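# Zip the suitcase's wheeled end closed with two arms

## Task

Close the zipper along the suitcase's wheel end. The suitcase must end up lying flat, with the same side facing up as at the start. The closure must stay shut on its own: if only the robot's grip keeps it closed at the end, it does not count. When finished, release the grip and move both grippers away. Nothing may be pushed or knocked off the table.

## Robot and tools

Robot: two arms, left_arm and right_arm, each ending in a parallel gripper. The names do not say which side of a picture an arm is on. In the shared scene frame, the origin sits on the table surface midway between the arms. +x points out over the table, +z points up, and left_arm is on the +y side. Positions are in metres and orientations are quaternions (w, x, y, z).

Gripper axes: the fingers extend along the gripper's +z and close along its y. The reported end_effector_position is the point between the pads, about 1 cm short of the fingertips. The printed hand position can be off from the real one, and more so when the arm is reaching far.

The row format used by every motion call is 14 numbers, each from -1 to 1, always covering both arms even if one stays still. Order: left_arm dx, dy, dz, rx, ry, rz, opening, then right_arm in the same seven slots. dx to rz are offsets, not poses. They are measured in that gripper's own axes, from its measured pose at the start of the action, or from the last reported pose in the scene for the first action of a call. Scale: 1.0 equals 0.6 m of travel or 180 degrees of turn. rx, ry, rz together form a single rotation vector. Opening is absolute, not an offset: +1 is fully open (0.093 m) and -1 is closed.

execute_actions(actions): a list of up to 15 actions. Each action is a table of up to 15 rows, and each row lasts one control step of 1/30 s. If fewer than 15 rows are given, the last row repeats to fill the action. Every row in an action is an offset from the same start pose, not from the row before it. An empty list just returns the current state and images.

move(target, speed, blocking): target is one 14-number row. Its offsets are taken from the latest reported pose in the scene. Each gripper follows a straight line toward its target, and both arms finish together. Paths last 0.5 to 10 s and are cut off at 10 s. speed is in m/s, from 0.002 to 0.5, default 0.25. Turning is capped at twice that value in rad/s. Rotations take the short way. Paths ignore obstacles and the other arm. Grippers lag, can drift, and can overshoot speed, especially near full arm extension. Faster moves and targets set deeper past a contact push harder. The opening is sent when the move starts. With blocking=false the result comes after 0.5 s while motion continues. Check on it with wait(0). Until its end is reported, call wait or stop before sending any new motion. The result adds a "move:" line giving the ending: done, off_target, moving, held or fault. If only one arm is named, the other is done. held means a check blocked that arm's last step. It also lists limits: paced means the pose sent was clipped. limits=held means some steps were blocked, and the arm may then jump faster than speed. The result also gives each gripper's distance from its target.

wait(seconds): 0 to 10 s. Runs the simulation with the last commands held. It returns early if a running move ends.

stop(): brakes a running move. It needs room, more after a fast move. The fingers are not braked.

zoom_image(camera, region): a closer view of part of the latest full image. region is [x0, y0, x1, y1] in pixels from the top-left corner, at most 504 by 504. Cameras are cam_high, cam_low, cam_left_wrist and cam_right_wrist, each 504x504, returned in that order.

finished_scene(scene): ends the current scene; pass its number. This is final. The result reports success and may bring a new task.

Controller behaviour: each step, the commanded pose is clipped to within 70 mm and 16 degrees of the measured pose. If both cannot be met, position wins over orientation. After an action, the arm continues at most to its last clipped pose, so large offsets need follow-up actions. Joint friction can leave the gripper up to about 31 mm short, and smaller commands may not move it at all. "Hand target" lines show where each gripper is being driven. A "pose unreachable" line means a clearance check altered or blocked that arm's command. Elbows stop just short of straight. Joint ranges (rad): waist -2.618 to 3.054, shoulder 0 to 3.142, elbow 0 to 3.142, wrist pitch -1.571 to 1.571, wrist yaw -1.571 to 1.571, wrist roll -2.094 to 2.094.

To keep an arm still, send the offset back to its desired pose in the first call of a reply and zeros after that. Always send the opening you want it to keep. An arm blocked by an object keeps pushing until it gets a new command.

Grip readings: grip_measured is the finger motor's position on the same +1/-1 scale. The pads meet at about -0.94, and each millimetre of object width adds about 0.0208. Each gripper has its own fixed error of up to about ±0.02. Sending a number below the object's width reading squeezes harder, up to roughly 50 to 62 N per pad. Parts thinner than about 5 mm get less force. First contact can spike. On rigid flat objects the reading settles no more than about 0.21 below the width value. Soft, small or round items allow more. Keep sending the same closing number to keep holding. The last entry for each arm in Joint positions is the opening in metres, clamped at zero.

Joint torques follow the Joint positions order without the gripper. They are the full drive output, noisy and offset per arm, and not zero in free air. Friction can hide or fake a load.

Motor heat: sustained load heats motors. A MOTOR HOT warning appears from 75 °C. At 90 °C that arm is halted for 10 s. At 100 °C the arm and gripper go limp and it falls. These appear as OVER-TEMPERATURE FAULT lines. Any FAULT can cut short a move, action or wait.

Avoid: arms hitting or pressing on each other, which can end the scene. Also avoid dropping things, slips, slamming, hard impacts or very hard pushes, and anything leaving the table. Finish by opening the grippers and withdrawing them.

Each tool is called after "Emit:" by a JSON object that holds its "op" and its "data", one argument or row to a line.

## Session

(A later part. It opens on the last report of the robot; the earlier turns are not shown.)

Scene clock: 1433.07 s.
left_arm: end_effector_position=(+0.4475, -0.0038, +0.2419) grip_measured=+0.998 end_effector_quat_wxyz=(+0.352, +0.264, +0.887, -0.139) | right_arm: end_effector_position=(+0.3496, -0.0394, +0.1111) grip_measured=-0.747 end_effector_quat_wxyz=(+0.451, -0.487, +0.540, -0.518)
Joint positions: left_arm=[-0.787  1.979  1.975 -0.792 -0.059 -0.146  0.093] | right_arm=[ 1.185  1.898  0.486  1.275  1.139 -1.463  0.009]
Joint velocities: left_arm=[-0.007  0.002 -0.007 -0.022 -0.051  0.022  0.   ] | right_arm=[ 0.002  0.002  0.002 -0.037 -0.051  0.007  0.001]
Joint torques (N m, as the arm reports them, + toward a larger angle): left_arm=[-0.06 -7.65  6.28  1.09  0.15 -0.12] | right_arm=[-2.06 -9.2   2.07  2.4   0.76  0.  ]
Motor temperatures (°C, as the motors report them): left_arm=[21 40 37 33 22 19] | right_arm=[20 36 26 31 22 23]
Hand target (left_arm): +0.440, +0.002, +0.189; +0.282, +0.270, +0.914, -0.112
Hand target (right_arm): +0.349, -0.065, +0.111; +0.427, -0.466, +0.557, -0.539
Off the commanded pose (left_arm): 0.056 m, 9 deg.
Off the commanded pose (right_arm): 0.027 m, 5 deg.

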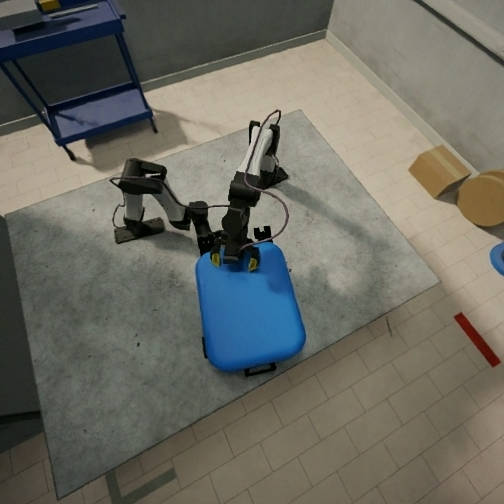

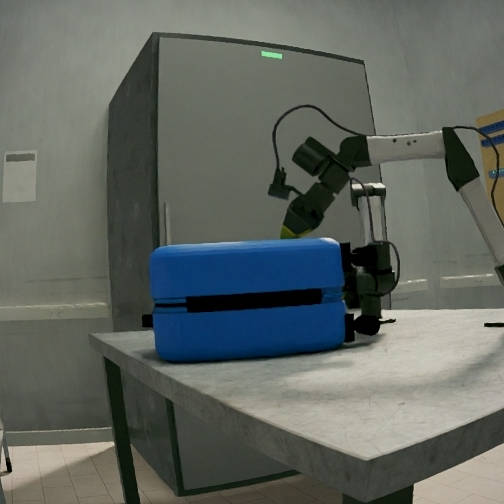

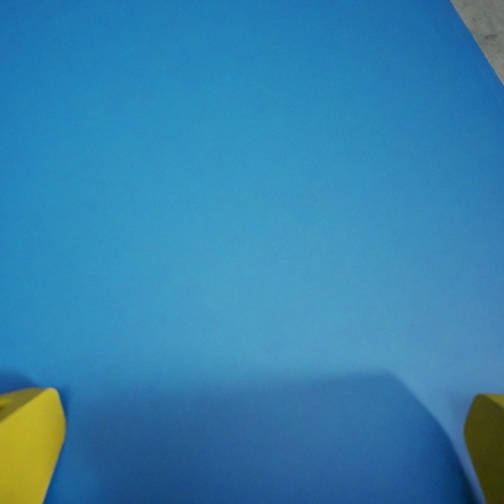

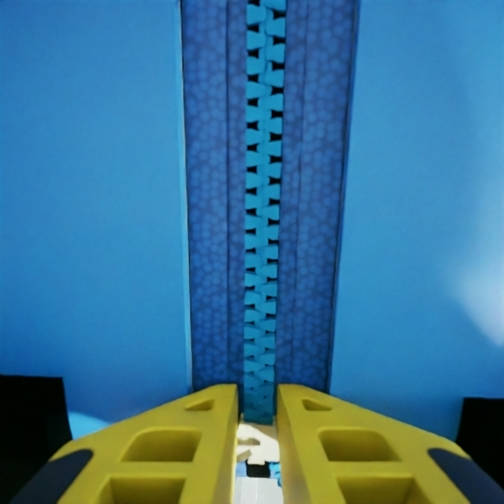

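Emit:
{"op": "execute_actions", "data": {
  "actions": [
    [[0.08,0.02,0.08,0,0.085,0,1,0.03,0,0,0,0.02,0,-0.75]],
    [[0.08,0.02,0.08,0,0.085,0,1,0.04,0,0,0,0.02,0,-0.75],[0.08,0.02,0.08,0,0.085,0,1,0.045,0,0,0,0.02,0,-0.75],[0.08,0.02,0.08,0,0.085,0,1,0.05,0,0,0,0.02,0,-0.75],[0.08,0.02,0.08,0,0.085,0,1,0.055,0,0,0,0.02,0,-0.75]]
  ]
}}

Scene clock: 1440.83 s.
left_arm: end_effector_position=(+0.4727, -0.0116, +0.2419) grip_measured=+0.998 end_effector_quat_wxyz=(+0.309, +0.282, +0.899, -0.129) | right_arm: end_effector_position=(+0.3475, -0.0487, +0.1113) grip_measured=-0.747 end_effector_quat_wxyz=(+0.453, -0.489, +0.540, -0.514)
Joint positions: left_arm=[-0.751  2.237  2.444 -1.094 -0.008 -0.102  0.093] | right_arm=[ 1.171  1.87   0.444  1.286  1.115 -1.458  0.009]
Joint velocities: left_arm=[ 0.002  0.037  0.095 -0.081 -0.051 -0.066  0.   ] | right_arm=[ 0.002  0.007 -0.002  0.037 -0.007 -0.037  0.   ]
Joint torques (N m, as the arm reports them, + toward a larger angle): left_arm=[ 0.93 -8.71  5.33  0.72  0.28 -0.13] | right_arm=[-1.67 -8.92  1.83  2.46  0.67  0.05]
Motor temperatures (°C, as the motors report them): left_arm=[21 40 37 33 22 19] | right_arm=[20 36 25 32 22 23]
Hand target (left_arm): +0.462, +0.002, +0.179; +0.213, +0.285, +0.929, -0.099
Hand target (right_arm): +0.346, -0.071, +0.111; +0.434, -0.470, +0.555, -0.532
Off the commanded pose (left_arm): 0.070 m, 13 deg.
Off the commanded pose (right_arm): 0.024 m, 4 deg.

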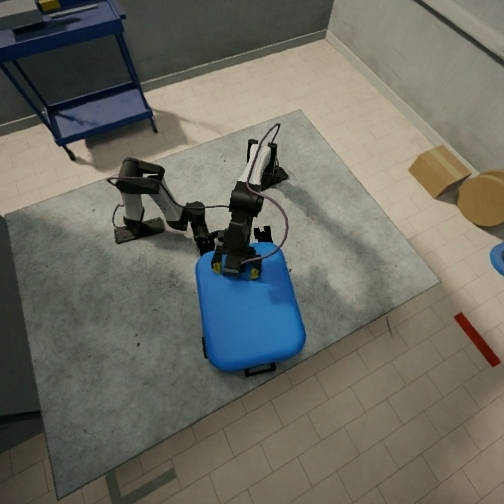

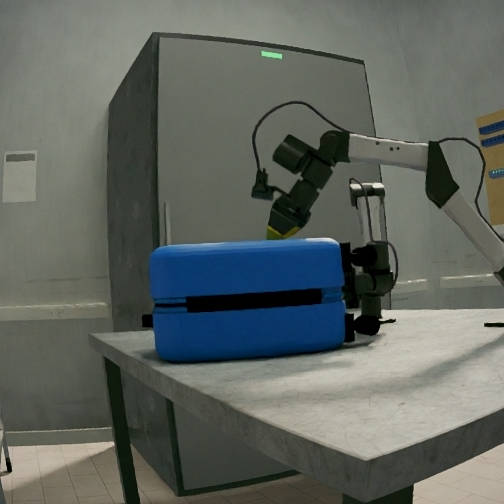

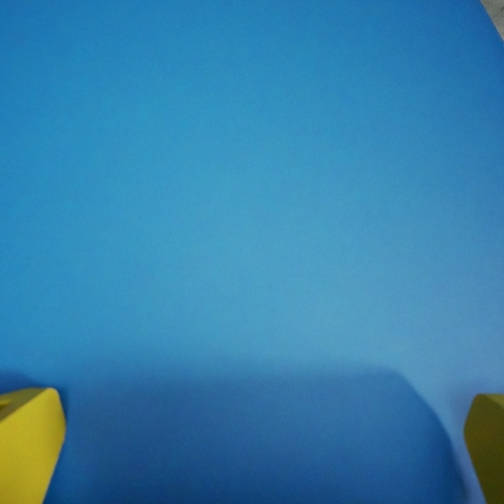

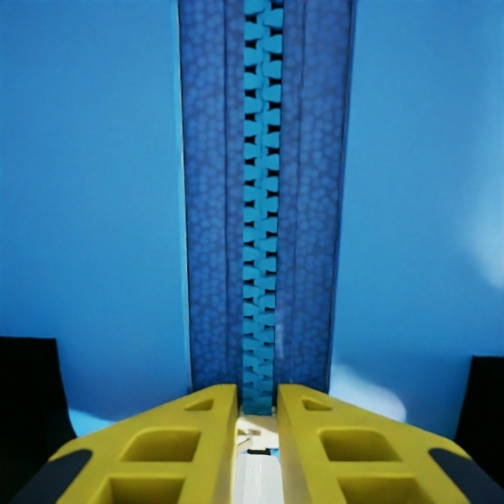

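Emit:
{"op": "execute_actions", "data": {
  "actions": [
    [[0.085,0.01,0.07,0,0.045,0,1,0.04,0,0.004,0,-0.005,0,-0.75],[0.085,0.01,0.07,0,0.045,0,1,0.045,0,0.005,0,-0.01,0,-0.75],[0.085,0.01,0.07,0,0.045,0,1,0.05,0,0.006,0,-0.015,0,-0.75],[0.085,0.01,0.07,0,0.045,0,1,0.055,0,0.007,0,-0.02,0,-0.75]]
  ]
}}

Scene clock: 1447.37 s.
left_arm: end_effector_position=(+0.4722, -0.0113, +0.2409) grip_measured=+0.998 end_effector_quat_wxyz=(+0.326, +0.287, +0.891, -0.134) | right_arm: end_effector_position=(+0.3480, -0.0642, +0.1114) grip_measured=-0.747 end_effector_quat_wxyz=(+0.483, -0.517, +0.516, -0.483)
Joint positions: left_arm=[-0.751  2.166  2.296 -0.981 -0.008 -0.086  0.093] | right_arm=[ 1.094  1.812  0.325  1.376  0.926 -1.483  0.009]
Joint velocities: left_arm=[-0.007 -0.002 -0.002  0.051 -0.037  0.007 -0.   ] | right_arm=[-0.012 -0.002 -0.002 -0.007 -0.051  0.037  0.   ]
Joint torques (N m, as the arm reports them, + toward a larger angle): left_arm=[  0.45 -10.73   2.63   1.13   0.27  -0.22] | right_arm=[-1.68 -7.12  2.25  2.67  0.42 -0.04]
Motor temperatures (°C, as the motors report them): left_arm=[21 40 37 32 22 19] | right_arm=[20 36 25 32 22 23]
Hand target (left_arm): +0.462, -0.000, +0.181; +0.245, +0.289, +0.919, -0.109
Hand target (right_arm): +0.348, -0.081, +0.111; +0.470, -0.505, +0.526, -0.498
Off the commanded pose (left_arm): 0.065 m, 10 deg.
Off the commanded pose (right_arm): 0.018 m, 3 deg.

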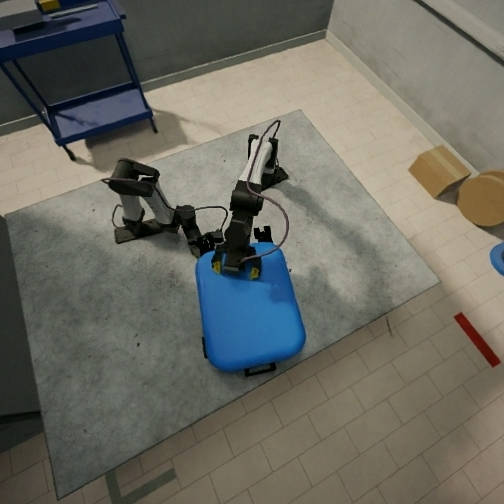

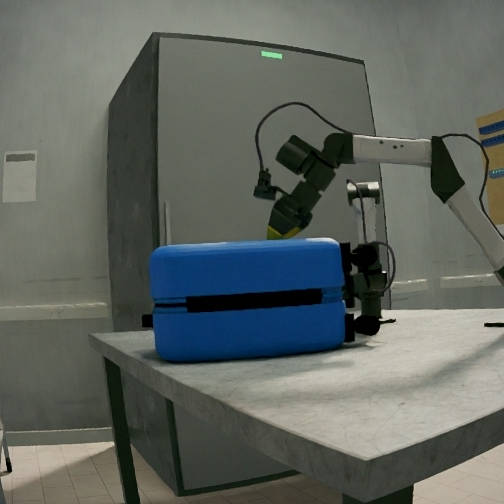

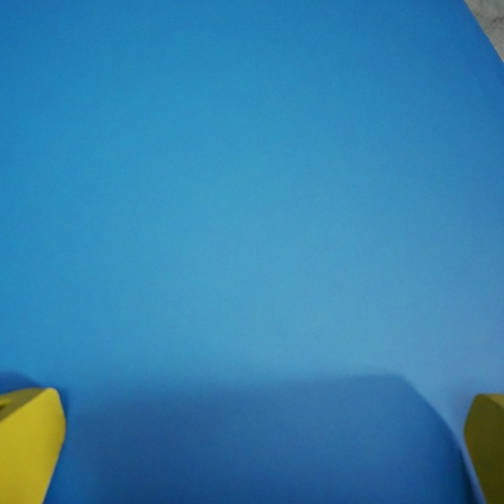

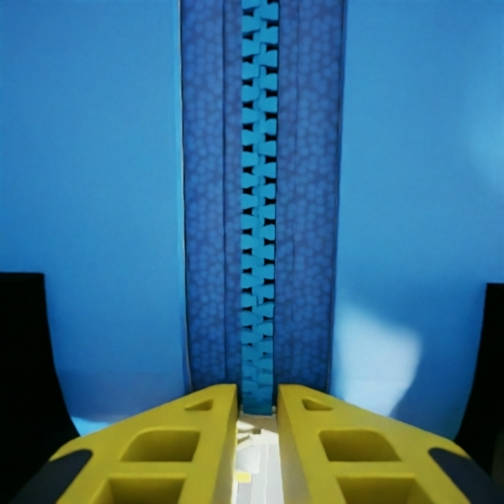

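Emit:
{"op": "execute_actions", "data": {
  "actions": [
    [[0.08,0.01,0.075,0,0.05,0,1,0.03,0,0.012,0,-0.01,0,-0.75],[0.08,0.01,0.075,0,0.05,0,1,0.035,0,0.015,0,-0.02,0,-0.75],[0.08,0.01,0.075,0,0.05,0,1,0.04,0,0.018,0,-0.03,0,-0.75],[0.08,0.01,0.075,0,0.05,0,1,0.045,0,0.021,0,-0.03,0,-0.75]]
  ]
}}

Scene clock: 1460.33 s.
left_arm: end_effector_position=(+0.4773, -0.0180, +0.2430) grip_measured=+0.998 end_effector_quat_wxyz=(+0.343, +0.295, +0.881, -0.142) | right_arm: end_effector_position=(+0.3614, -0.0816, +0.1115) grip_measured=-0.747 end_effector_quat_wxyz=(+0.512, -0.541, +0.490, -0.453)
Joint positions: left_arm=[-0.751  2.162  2.269 -0.918  0.002 -0.068  0.093] | right_arm=[ 0.943  1.787  0.253  1.451  0.666 -1.508  0.009]
Joint velocities: left_arm=[ 0.022  0.012 -0.027  0.051 -0.051 -0.066 -0.002] | right_arm=[-0.002  0.017 -0.007 -0.051 -0.037  0.022 -0.001]
Joint torques (N m, as the arm reports them, + toward a larger angle): left_arm=[ 0.79 -9.88  3.69  0.94  0.09 -0.2 ] | right_arm=[-1.17 -6.32  2.69  2.75  0.09 -0.07]
Motor temperatures (°C, as the motors report them): left_arm=[21 42 35 32 22 19] | right_arm=[20 36 25 33 22 23]
Hand target (left_arm): +0.467, -0.004, +0.180; +0.256, +0.295, +0.914, -0.111
Hand target (right_arm): +0.360, -0.091, +0.110; +0.507, -0.539, +0.492, -0.458
Off the commanded pose (left_arm): 0.069 m, 11 deg.
Off the commanded pose (right_arm): 0.010 m, 1 deg.

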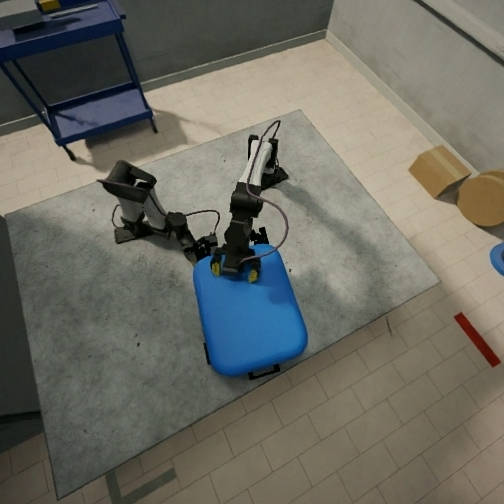

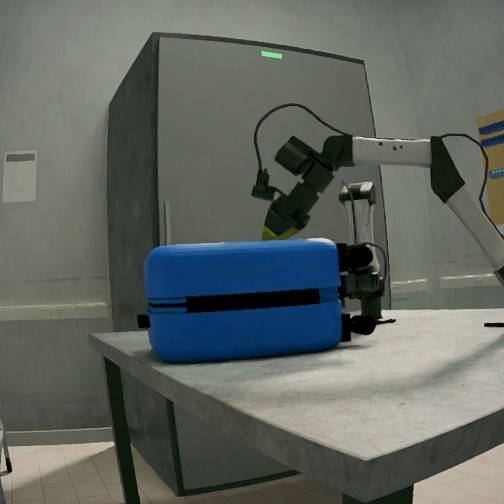

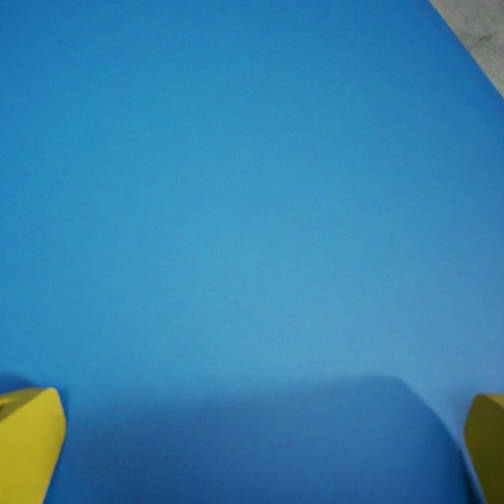

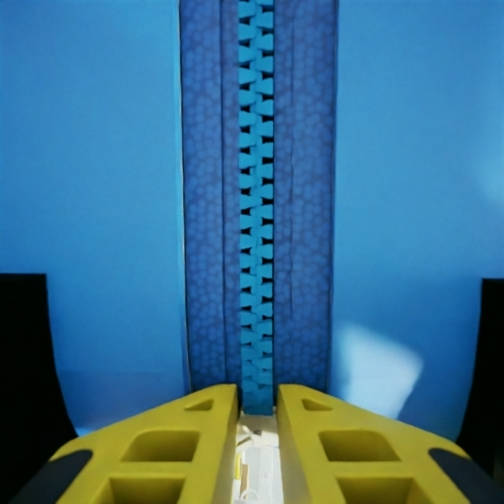

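Emit:
{"op": "move", "data": {
  "target": [0.185,0.076,-0.289,-0.118,0.036,-0.119,1,0,0,-0.003,0,0,0,-0.75],
  "speed": 0.3
}}

Scene clock: 1477.60 s.
left_arm: end_effector_position=(+0.3562, +0.1374, +0.2990) grip_measured=+0.998 end_effector_quat_wxyz=(+0.321, +0.063, +0.944, -0.036) | right_arm: end_effector_position=(+0.3614, -0.0815, +0.1115) grip_measured=-0.747 end_effector_quat_wxyz=(+0.513, -0.542, +0.489, -0.452)
Joint positions: left_arm=[-0.801  1.594  1.837 -1.241 -0.344 -0.528  0.093] | right_arm=[ 0.942  1.787  0.252  1.452  0.663 -1.509  0.009]
Joint velocities: left_arm=[ 0.012  0.002  0.002 -0.007 -0.051 -0.051 -0.   ] | right_arm=[-0.007  0.007 -0.007  0.022  0.037 -0.007 -0.   ]
Joint torques (N m, as the arm reports them, + toward a larger angle): left_arm=[-0.8  -8.67  4.73  1.24 -0.2  -0.08] | right_arm=[ 0.14 -6.55  3.82  2.58  0.12  0.01]
Motor temperatures (°C, as the motors report them): left_arm=[21 43 35 32 22 19] | right_arm=[20 35 24 34 22 23]
Hand target (left_arm): +0.350, +0.142, +0.291; +0.309, +0.065, +0.949, -0.023
Hand target (right_arm): +0.360, -0.082, +0.112; +0.512, -0.541, +0.490, -0.453
Off the commanded pose (left_arm): 0.012 m, 2 deg.
Off the commanded pose (right_arm): 0.002 m, 0 deg.
move: off_target (left_arm)

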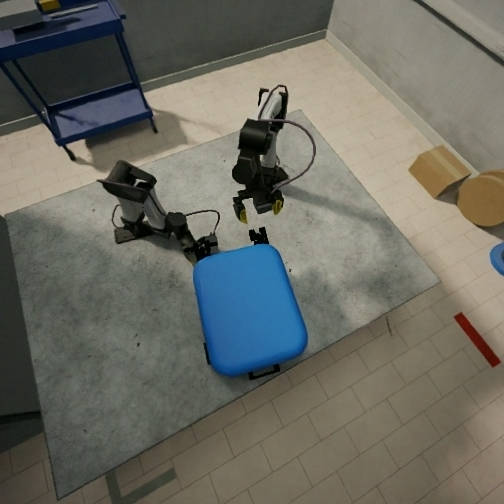

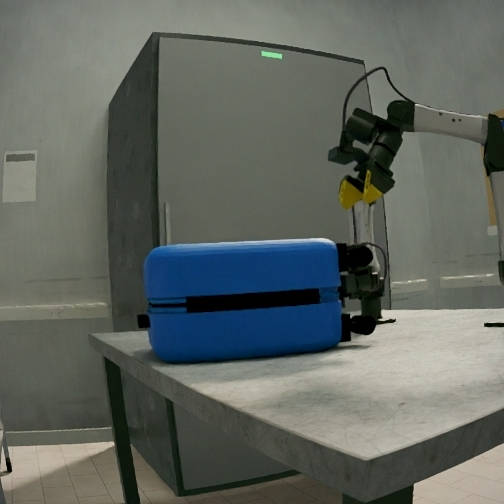

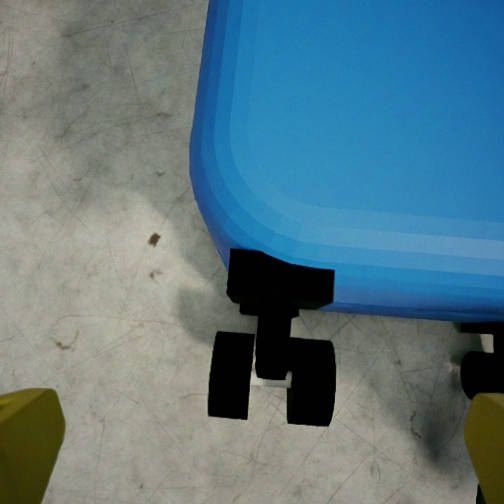

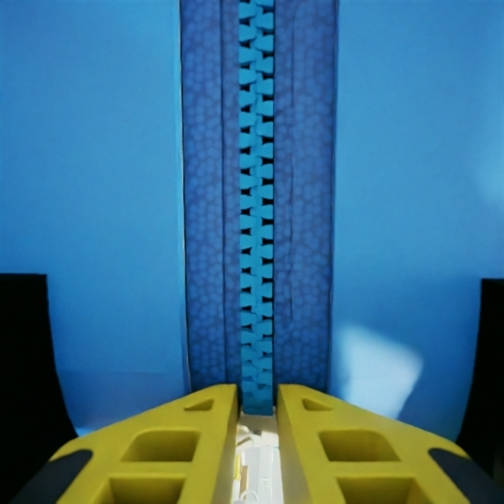

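Emit:
{"op": "move", "data": {
  "target": [0.112,-0.007,0.123,0.013,0,0.017,1,0,0,0,0,0,0,-0.75],
  "speed": 0.15
}}

Emit:
{"op": "execute_actions", "data": {
  "actions": [
    [[0,0,0,0,0,0,0.5,0,0,0,0,0,0,-0.75],[0,0,0,0,0,0,0.4,0,0,0,0,0,0,-0.75],[0,0,0,0,0,0,0.3,0,0,0,0,0,0,-0.75],[0,0,0,0,0,0,0.25,0,0,0,0,0,0,-0.75],[0,0,0,0,0,0,0.2,0,0,0,0,0,0,-0.75],[0,0,0,0,0,0,0.15,0,0,0,0,0,0,-0.75],[0,0,0,0,0,0,0.1,0,0,0,0,0,0,-0.75],[0,0,0,0,0,0,0.05,0,0,0,0,0,0,-0.75],[0,0,0,0,0,0,0.0,0,0,0,0,0,0,-0.75]]
  ]
}}

Scene clock: 1489.07 s.
left_arm: end_effector_position=(+0.3519, +0.1342, +0.1973) grip_measured=+0.998 end_effector_quat_wxyz=(+0.317, +0.089, +0.944, -0.037) | right_arm: end_effector_position=(+0.3614, -0.0815, +0.1115) grip_measured=-0.747 end_effector_quat_wxyz=(+0.513, -0.542, +0.489, -0.452)
Joint positions: left_arm=[-0.808  1.481  1.309 -0.827 -0.326 -0.485  0.093] | right_arm=[ 0.942  1.787  0.252  1.452  0.663 -1.509  0.009]
Joint velocities: left_arm=[-0.012 -0.002 -0.012  0.022  0.051  0.007 -0.001] | right_arm=[ 0.007  0.002 -0.022 -0.037 -0.022 -0.022 -0.001]
Joint torques (N m, as the arm reports them, + toward a larger angle): left_arm=[ -0.35 -10.04   5.59   1.5   -0.02   0.02] | right_arm=[-0.2  -6.16  4.2   2.57  0.03 -0.01]
Motor temperatures (°C, as the motors report them): left_arm=[21 43 35 32 22 19] | right_arm=[20 34 24 34 22 23]
Hand target (left_arm): +0.347, +0.133, +0.200; +0.320, +0.095, +0.941, -0.047
Hand target (right_arm): +0.361, -0.081, +0.112; +0.513, -0.542, +0.489, -0.452
Off the commanded pose (left_arm): 0.006 m, 1 deg.
Off the commanded pose (right_arm): 0.000 m, 0 deg.
move: done

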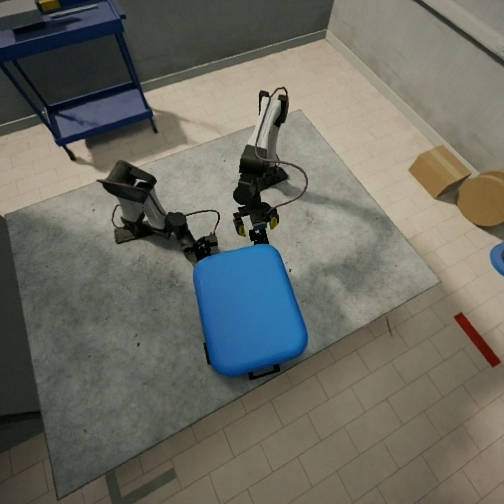

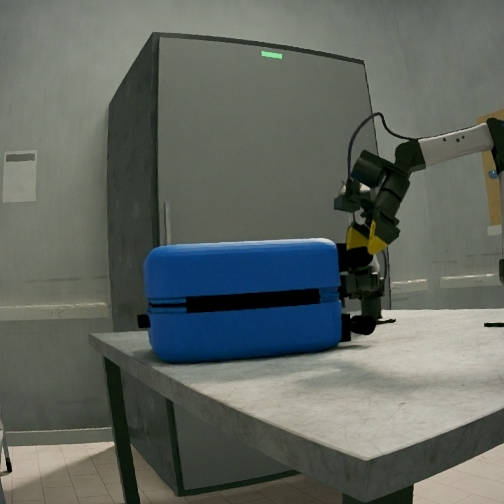

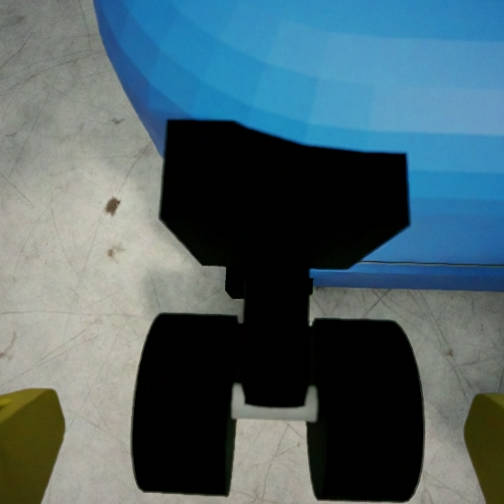

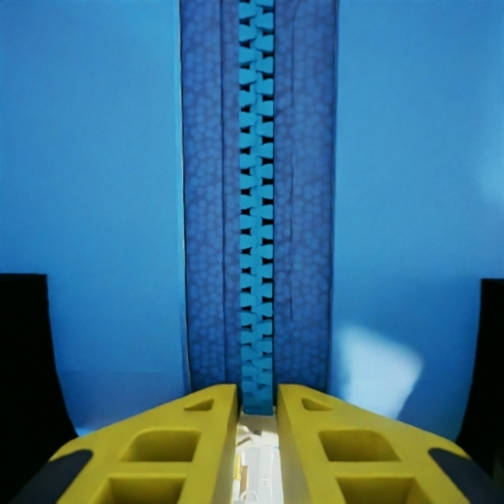

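Scene clock: 1489.57 s.
left_arm: end_effector_position=(+0.3517, +0.1323, +0.1976) grip_measured=+0.019 end_effector_quat_wxyz=(+0.316, +0.090, +0.943, -0.042) | right_arm: end_effector_position=(+0.3614, -0.0815, +0.1115) grip_measured=-0.747 end_effector_quat_wxyz=(+0.513, -0.542, +0.489, -0.452)
Joint positions: left_arm=[-0.809  1.481  1.309 -0.823 -0.318 -0.485  0.046] | right_arm=[ 0.942  1.787  0.252  1.452  0.663 -1.509  0.009]
Joint velocities: left_arm=[-0.002 -0.002 -0.022 -0.095  0.022 -0.11  -0.001] | right_arm=[-0.002 -0.012 -0.002  0.022  0.007 -0.007 -0.001]
Joint torques (N m, as the arm reports them, + toward a larger angle): left_arm=[-0.21 -7.86  7.09  1.43 -0.2  -0.04] | right_arm=[-0.23 -6.17  4.21  2.58  0.02  0.  ]
Motor temperatures (°C, as the motors report them): left_arm=[21 43 35 32 22 19] | right_arm=[20 34 24 34 22 23]
Hand target (left_arm): +0.352, +0.134, +0.197; +0.317, +0.089, +0.944, -0.037
Hand target (right_arm): +0.361, -0.081, +0.112; +0.513, -0.542, +0.489, -0.452
Off the commanded pose (left_arm): 0.002 m, 1 deg.
Off the commanded pose (right_arm): 0.000 m, 0 deg.

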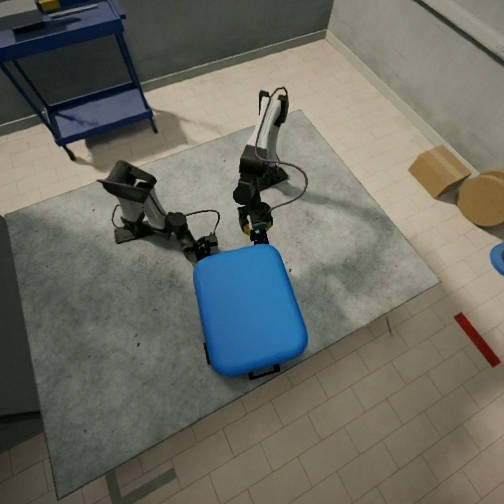

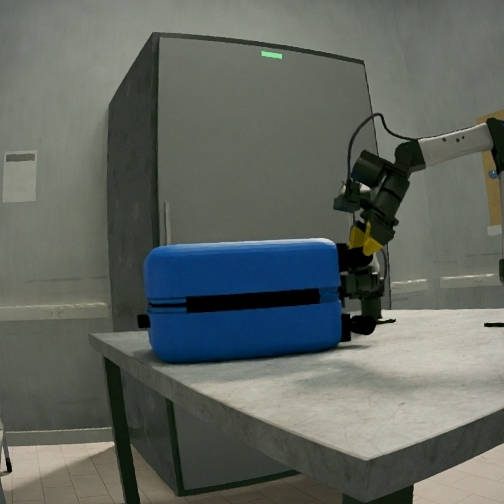

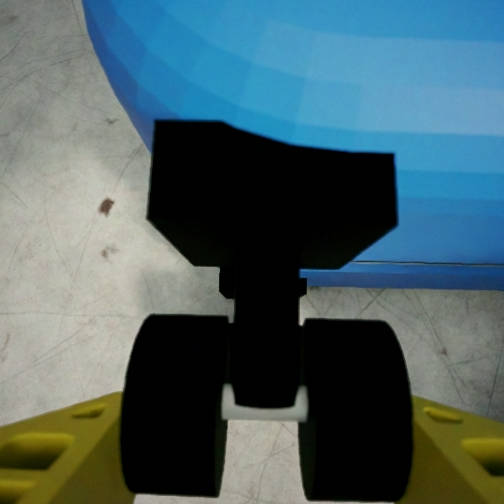

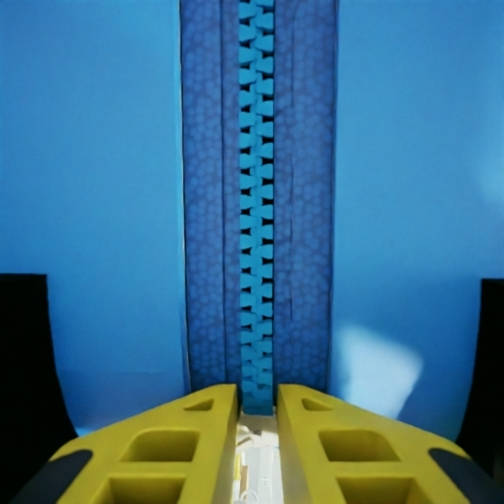

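Emit:
{"op": "execute_actions", "data": {
  "actions": [
    [[0,0.02,0.005,0.005,0,0.007,0,0.015,0,0,0,0.01,0,-0.75],[0,0.03,0.007,0.01,0,0.013,0,0.02,0,0,0,0.01,0,-0.75],[0,0.04,0.009,0.014,0,0.018,0,0.025,0,0,0,0.01,0,-0.75],[0,0.05,0.011,0.017,0,0.022,0,0.03,0,0,0,0.01,0,-0.75],[0,0.06,0.013,0.02,0,0.026,0,0.03,0,0,0,0.01,0,-0.75]]
  ]
}}

Scene clock: 1500.63 s.
left_arm: end_effector_position=(+0.3696, +0.1566, +0.1973) grip_measured=+0.019 end_effector_quat_wxyz=(+0.328, +0.134, +0.933, -0.061) | right_arm: end_effector_position=(+0.3622, -0.0744, +0.1118) grip_measured=-0.747 end_effector_quat_wxyz=(+0.527, -0.554, +0.475, -0.436)
Joint positions: left_arm=[-0.675  1.423  1.231 -0.722 -0.193 -0.285  0.046] | right_arm=[ 0.928  1.787  0.252  1.456  0.592 -1.509  0.009]
Joint velocities: left_arm=[ 0.002 -0.022  0.017  0.007  0.037  0.066 -0.   ] | right_arm=[-0.012 -0.007 -0.007 -0.022 -0.081 -0.037  0.   ]
Joint torques (N m, as the arm reports them, + toward a larger angle): left_arm=[ 1.41 -9.37  5.23  1.51  0.18  0.08] | right_arm=[-2.05 -7.35  2.03  2.75  0.77 -0.03]
Motor temperatures (°C, as the motors report them): left_arm=[21 42 36 32 22 19] | right_arm=[20 34 24 34 22 23]
Hand target (left_arm): +0.364, +0.166, +0.191; +0.316, +0.138, +0.937, -0.058
Hand target (right_arm): +0.363, -0.098, +0.111; +0.505, -0.535, +0.497, -0.460
Off the commanded pose (left_arm): 0.014 m, 2 deg.
Off the commanded pose (right_arm): 0.025 m, 5 deg.

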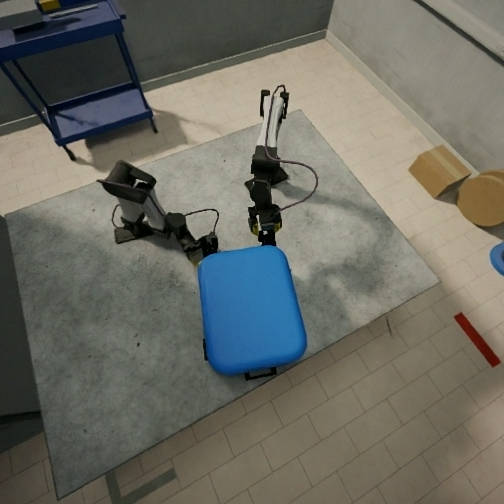

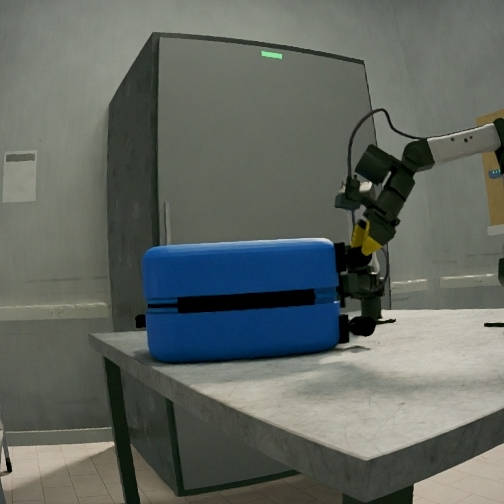

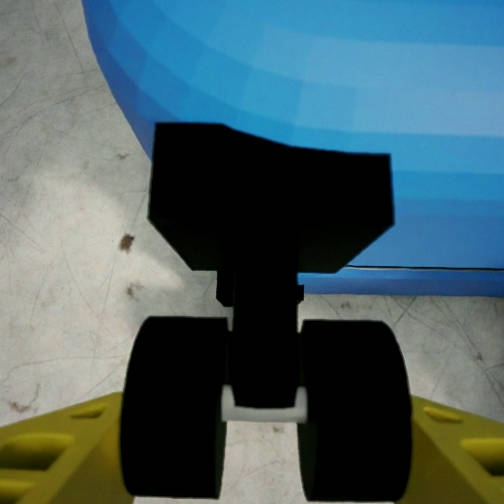

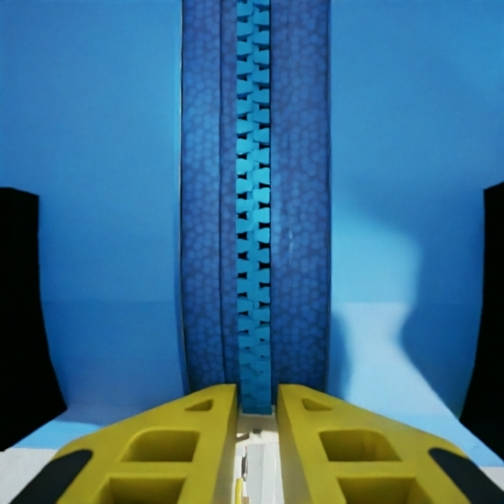

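Emit:
{"op": "execute_actions", "data": {
  "actions": []
}}

Scene clock: 1515.80 s.
left_arm: end_effector_position=(+0.3698, +0.1567, +0.1975) grip_measured=+0.019 end_effector_quat_wxyz=(+0.328, +0.134, +0.933, -0.061) | right_arm: end_effector_position=(+0.3622, -0.0742, +0.1118) grip_measured=-0.747 end_effector_quat_wxyz=(+0.527, -0.554, +0.475, -0.436)
Joint positions: left_arm=[-0.674  1.423  1.231 -0.721 -0.192 -0.283  0.046] | right_arm=[ 0.928  1.787  0.252  1.456  0.592 -1.509  0.009]
Joint velocities: left_arm=[-0.007  0.002 -0.012  0.051  0.022  0.022 -0.001] | right_arm=[-0.012 -0.007  0.012  0.007  0.051  0.037  0.   ]
Joint torques (N m, as the arm reports them, + toward a larger angle): left_arm=[ 1.23 -9.26  5.27  1.45  0.1   0.17] | right_arm=[-2.07 -7.33  2.03  2.74  0.72 -0.03]
Motor temperatures (°C, as the motors report them): left_arm=[21 42 36 32 22 19] | right_arm=[20 34 24 35 22 23]
Hand target (left_arm): +0.364, +0.166, +0.191; +0.316, +0.138, +0.937, -0.058
Hand target (right_arm): +0.363, -0.098, +0.111; +0.505, -0.535, +0.497, -0.460
Off the commanded pose (left_arm): 0.014 m, 2 deg.
Off the commanded pose (right_arm): 0.025 m, 5 deg.

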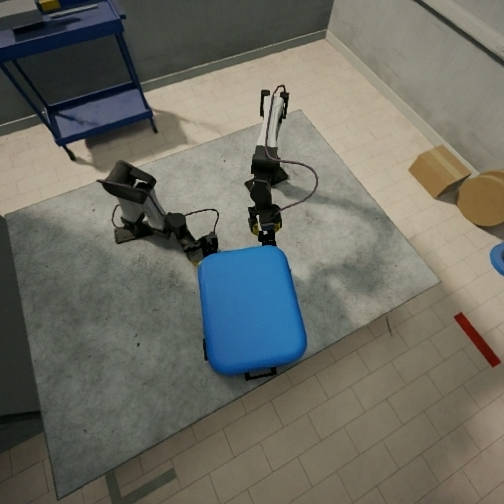

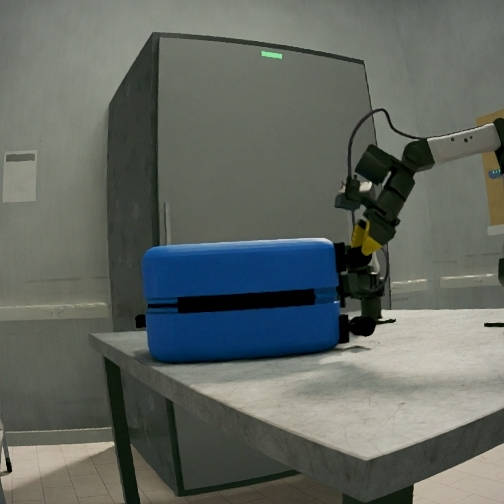

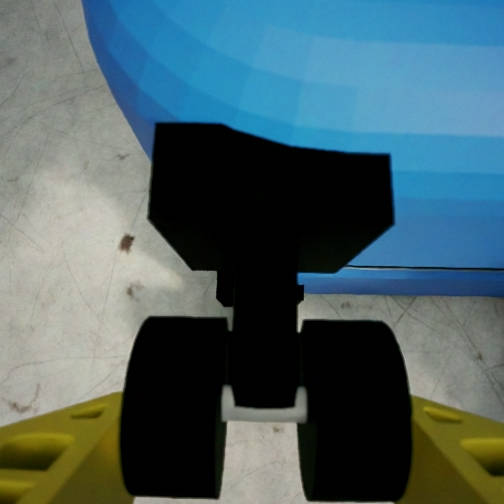

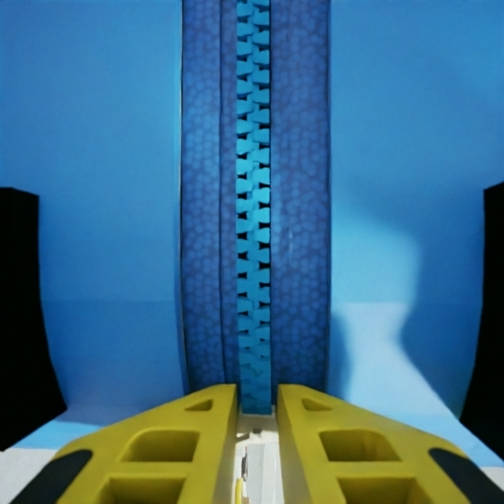

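Emit:
{"op": "execute_actions", "data": {
  "actions": [
    [[0,0.01,0.002,0.003,0,0.004,0,0.03,0,0,0,0,0,-0.75],[0,0.02,0.004,0.006,0,0.008,0,0.03,0,0,0,0,0,-0.75],[0,0.03,0.006,0.01,0,0.013,0,0.03,0,0,0,0,0,-0.75],[0,0.04,0.008,0.013,0,0.017,0,0.035,0,0.005,0,0,0,-0.75],[0,0.05,0.01,0.016,0,0.021,0,0.035,0,0.005,0,0,0,-0.75],[0,0.06,0.013,0.02,0,0.026,0,0.035,0,0.005,0,0,0,-0.75]],
    [[0,0.01,0.002,0.003,0,0.004,0,0.03,0,0.005,0,0,0,-0.75],[0,0.02,0.004,0.006,0,0.008,0,0.03,0,0.005,0,0,0,-0.75],[0,0.03,0.006,0.01,0,0.013,0,0.03,0,0.005,0,0,0,-0.75],[0,0.04,0.008,0.013,0,0.017,0,0.035,0,0.005,0,0,0,-0.75],[0,0.05,0.01,0.016,0,0.021,0,0.035,0,0.005,0,0,0,-0.75],[0,0.06,0.013,0.02,0,0.026,0,0.035,0,0.005,0,0,0,-0.75]]
  ]
}}

Scene clock: 1529.83 s.
left_arm: end_effector_position=(+0.4061, +0.2146, +0.1988) grip_measured=+0.019 end_effector_quat_wxyz=(+0.339, +0.221, +0.910, -0.086) | right_arm: end_effector_position=(+0.3838, -0.1021, +0.1131) grip_measured=-0.747 end_effector_quat_wxyz=(+0.534, -0.551, +0.476, -0.430)
Joint positions: left_arm=[-0.368  1.41   1.202 -0.654  0.102  0.109  0.046] | right_arm=[ 0.76   1.787  0.245  1.476  0.415 -1.511  0.009]
Joint velocities: left_arm=[ 0.056 -0.002  0.002  0.066  0.022  0.007  0.001] | right_arm=[ 0.007  0.007  0.007 -0.007 -0.037 -0.022 -0.002]
Joint torques (N m, as the arm reports them, + toward a larger angle): left_arm=[ 0.82 -5.9   6.61  1.84  0.26  0.11] | right_arm=[-0.68 -6.6   2.31  2.88 -0.05 -0.07]
Motor temperatures (°C, as the motors report them): left_arm=[21 42 36 32 22 19] | right_arm=[21 34 24 35 22 23]
Hand target (left_arm): +0.410, +0.215, +0.192; +0.335, +0.228, +0.910, -0.088
Hand target (right_arm): +0.379, -0.106, +0.111; +0.532, -0.555, +0.473, -0.430
Off the commanded pose (left_arm): 0.008 m, 1 deg.
Off the commanded pose (right_arm): 0.006 m, 1 deg.

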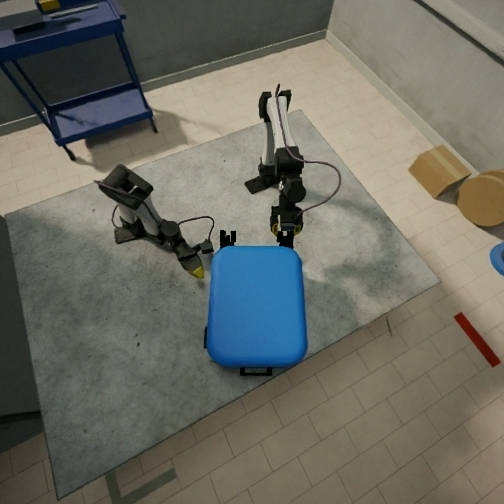

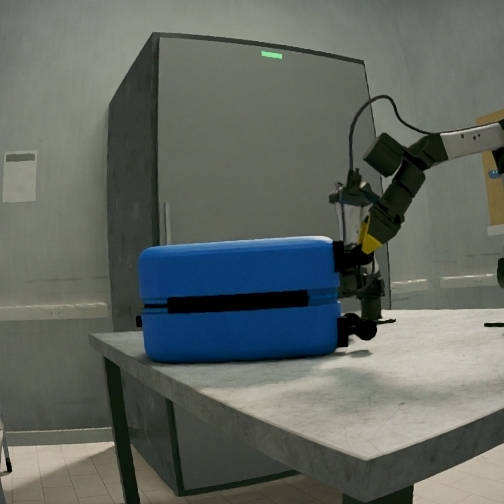

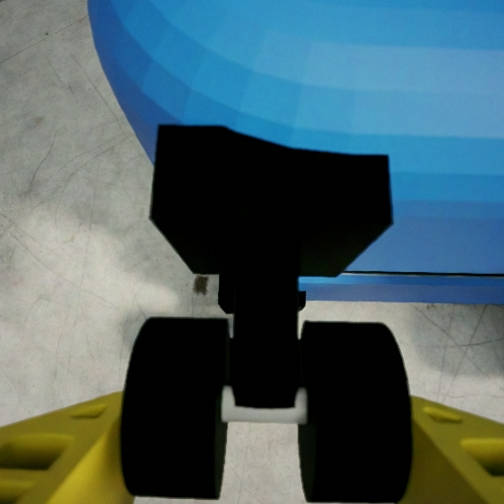

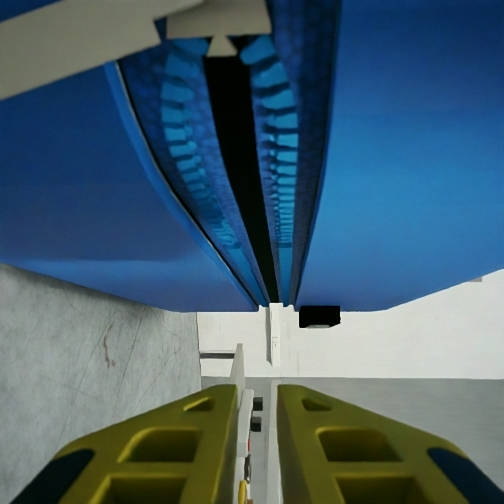

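Emit:
{"op": "zoom_image", "data": {
  "camera": "cam_high",
  "region": [170, 210, 330, 390]
}}

Region (170, 210, 330, 390) of cam_high's 504x504 image, scaled by 2.800, with more detail than that image has.

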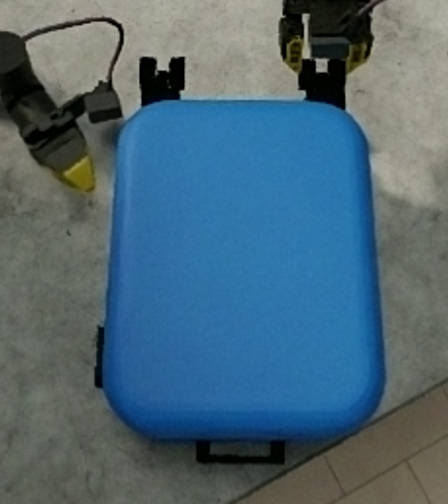

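Emit:
{"op": "move", "data": {
  "target": [0,0,0,0,0,0,0,-0.058,0.01,-0.075,0,-0.055,0,-0.75],
  "speed": 0.12
}}

Emit:
{"op": "move", "data": {
  "target": [0,0,0,0,0,0,0,-0.105,0.0,0.02,0,0,0,-0.75],
  "speed": 0.1
}}

Scene clock: 1590.60 s.
left_arm: end_effector_position=(+0.4061, +0.2146, +0.1988) grip_measured=+0.019 end_effector_quat_wxyz=(+0.339, +0.221, +0.910, -0.086) | right_arm: end_effector_position=(+0.3401, -0.0758, +0.1095) grip_measured=-0.747 end_effector_quat_wxyz=(+0.566, -0.587, +0.432, -0.386)
Joint positions: left_arm=[-0.367  1.41   1.202 -0.654  0.103  0.109  0.046] | right_arm=[ 0.873  1.758  0.129  1.563  0.371 -1.511  0.009]
Joint velocities: left_arm=[-0.012 -0.002 -0.007  0.081  0.022 -0.022 -0.002] | right_arm=[-0.017 -0.002 -0.017 -0.037  0.007 -0.022 -0.   ]
Joint torques (N m, as the arm reports them, + toward a larger angle): left_arm=[-0.14 -7.25  7.28  1.74  0.1  -0.05] | right_arm=[ 0.34 -6.72  1.78  2.88 -0.08  0.03]
Motor temperatures (°C, as the motors report them): left_arm=[21 37 38 35 22 19] | right_arm=[20 34 23 37 22 22]
Hand target (left_arm): +0.406, +0.215, +0.199; +0.339, +0.221, +0.910, -0.086
Hand target (right_arm): +0.334, -0.076, +0.112; +0.573, -0.586, +0.428, -0.381
Off the commanded pose (left_arm): 0.000 m, 0 deg.
Off the commanded pose (right_arm): 0.007 m, 1 deg.
joint sent to its limit (right arm) — the command would take joint 4 (wrist pitch) past its upper limit, so that joint was sent only as far as its limit.
move: done

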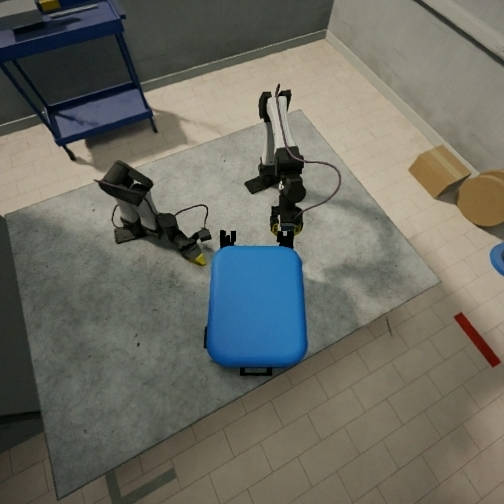

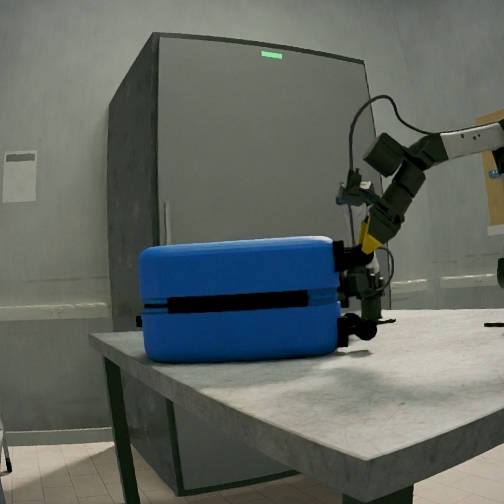

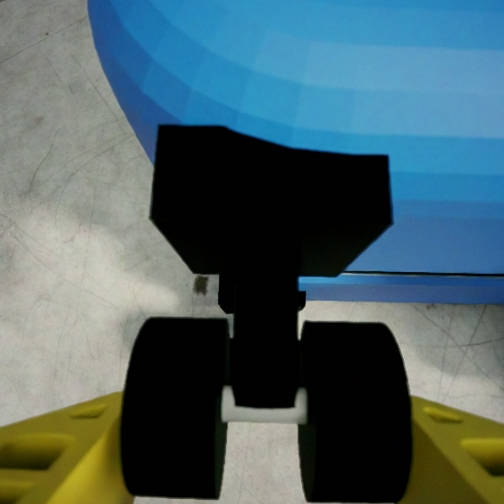

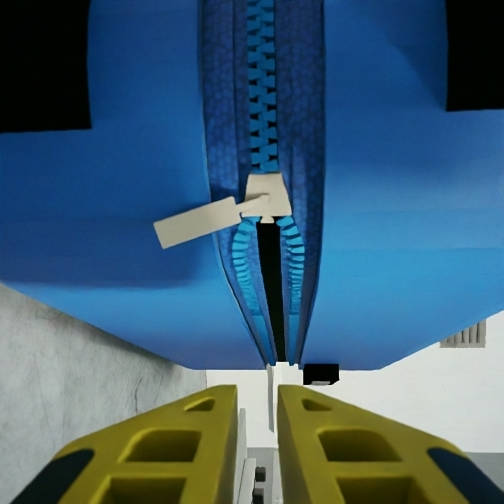

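Scene clock: 1591.77 s.
left_arm: end_effector_position=(+0.4061, +0.2146, +0.1988) grip_measured=+0.019 end_effector_quat_wxyz=(+0.339, +0.221, +0.910, -0.086) | right_arm: end_effector_position=(+0.3279, -0.0191, +0.1100) grip_measured=-0.747 end_effector_quat_wxyz=(+0.563, -0.591, +0.429, -0.387)
Joint positions: left_arm=[-0.367  1.41   1.202 -0.654  0.103  0.109  0.046] | right_arm=[ 1.103  1.804  0.263  1.46   0.597 -1.499  0.009]
Joint velocities: left_arm=[ 0.017  0.007 -0.012 -0.022  0.007 -0.007  0.001] | right_arm=[-0.002 -0.012  0.012 -0.051 -0.066 -0.081 -0.   ]
Joint torques (N m, as the arm reports them, + toward a larger angle): left_arm=[-0.07 -7.43  7.28  1.74  0.19 -0.04] | right_arm=[ 0.21 -5.38  6.26  2.52  0.1   0.07]
Motor temperatures (°C, as the motors report them): left_arm=[21 37 38 35 22 19] | right_arm=[20 34 23 37 22 22]
Hand target (left_arm): +0.406, +0.215, +0.199; +0.339, +0.221, +0.910, -0.086
Hand target (right_arm): +0.331, -0.013, +0.112; +0.566, -0.587, +0.431, -0.386
Off the commanded pose (left_arm): 0.000 m, 0 deg.
Off the commanded pose (right_arm): 0.007 m, 1 deg.
move: done

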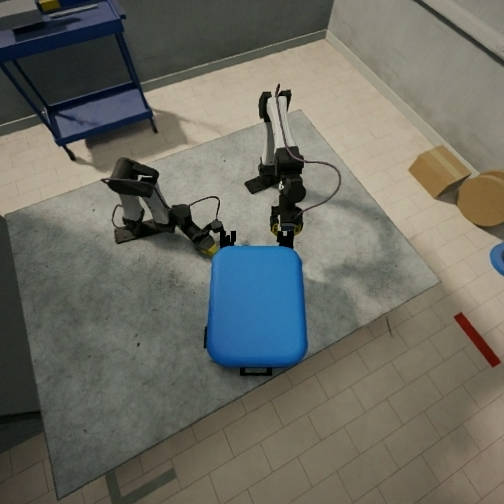

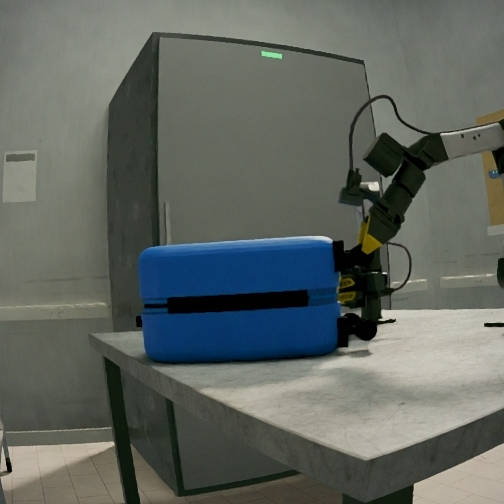

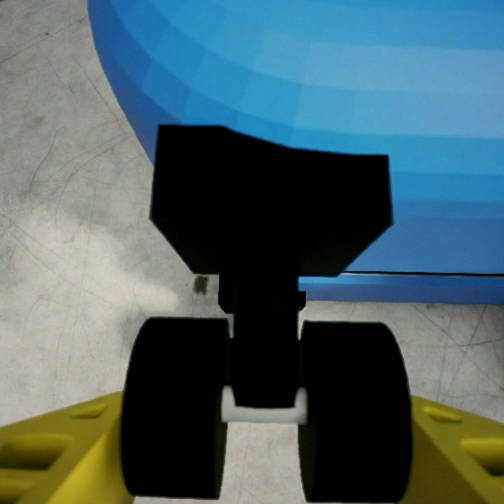

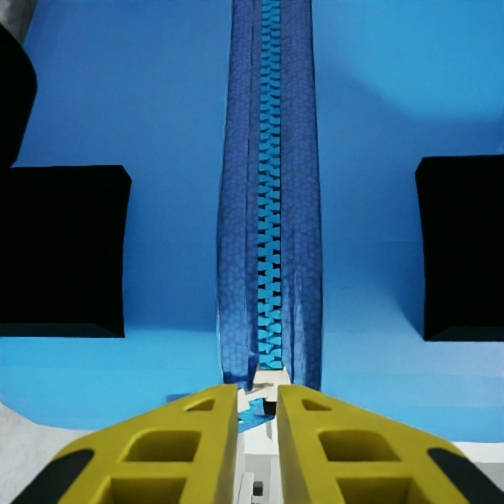

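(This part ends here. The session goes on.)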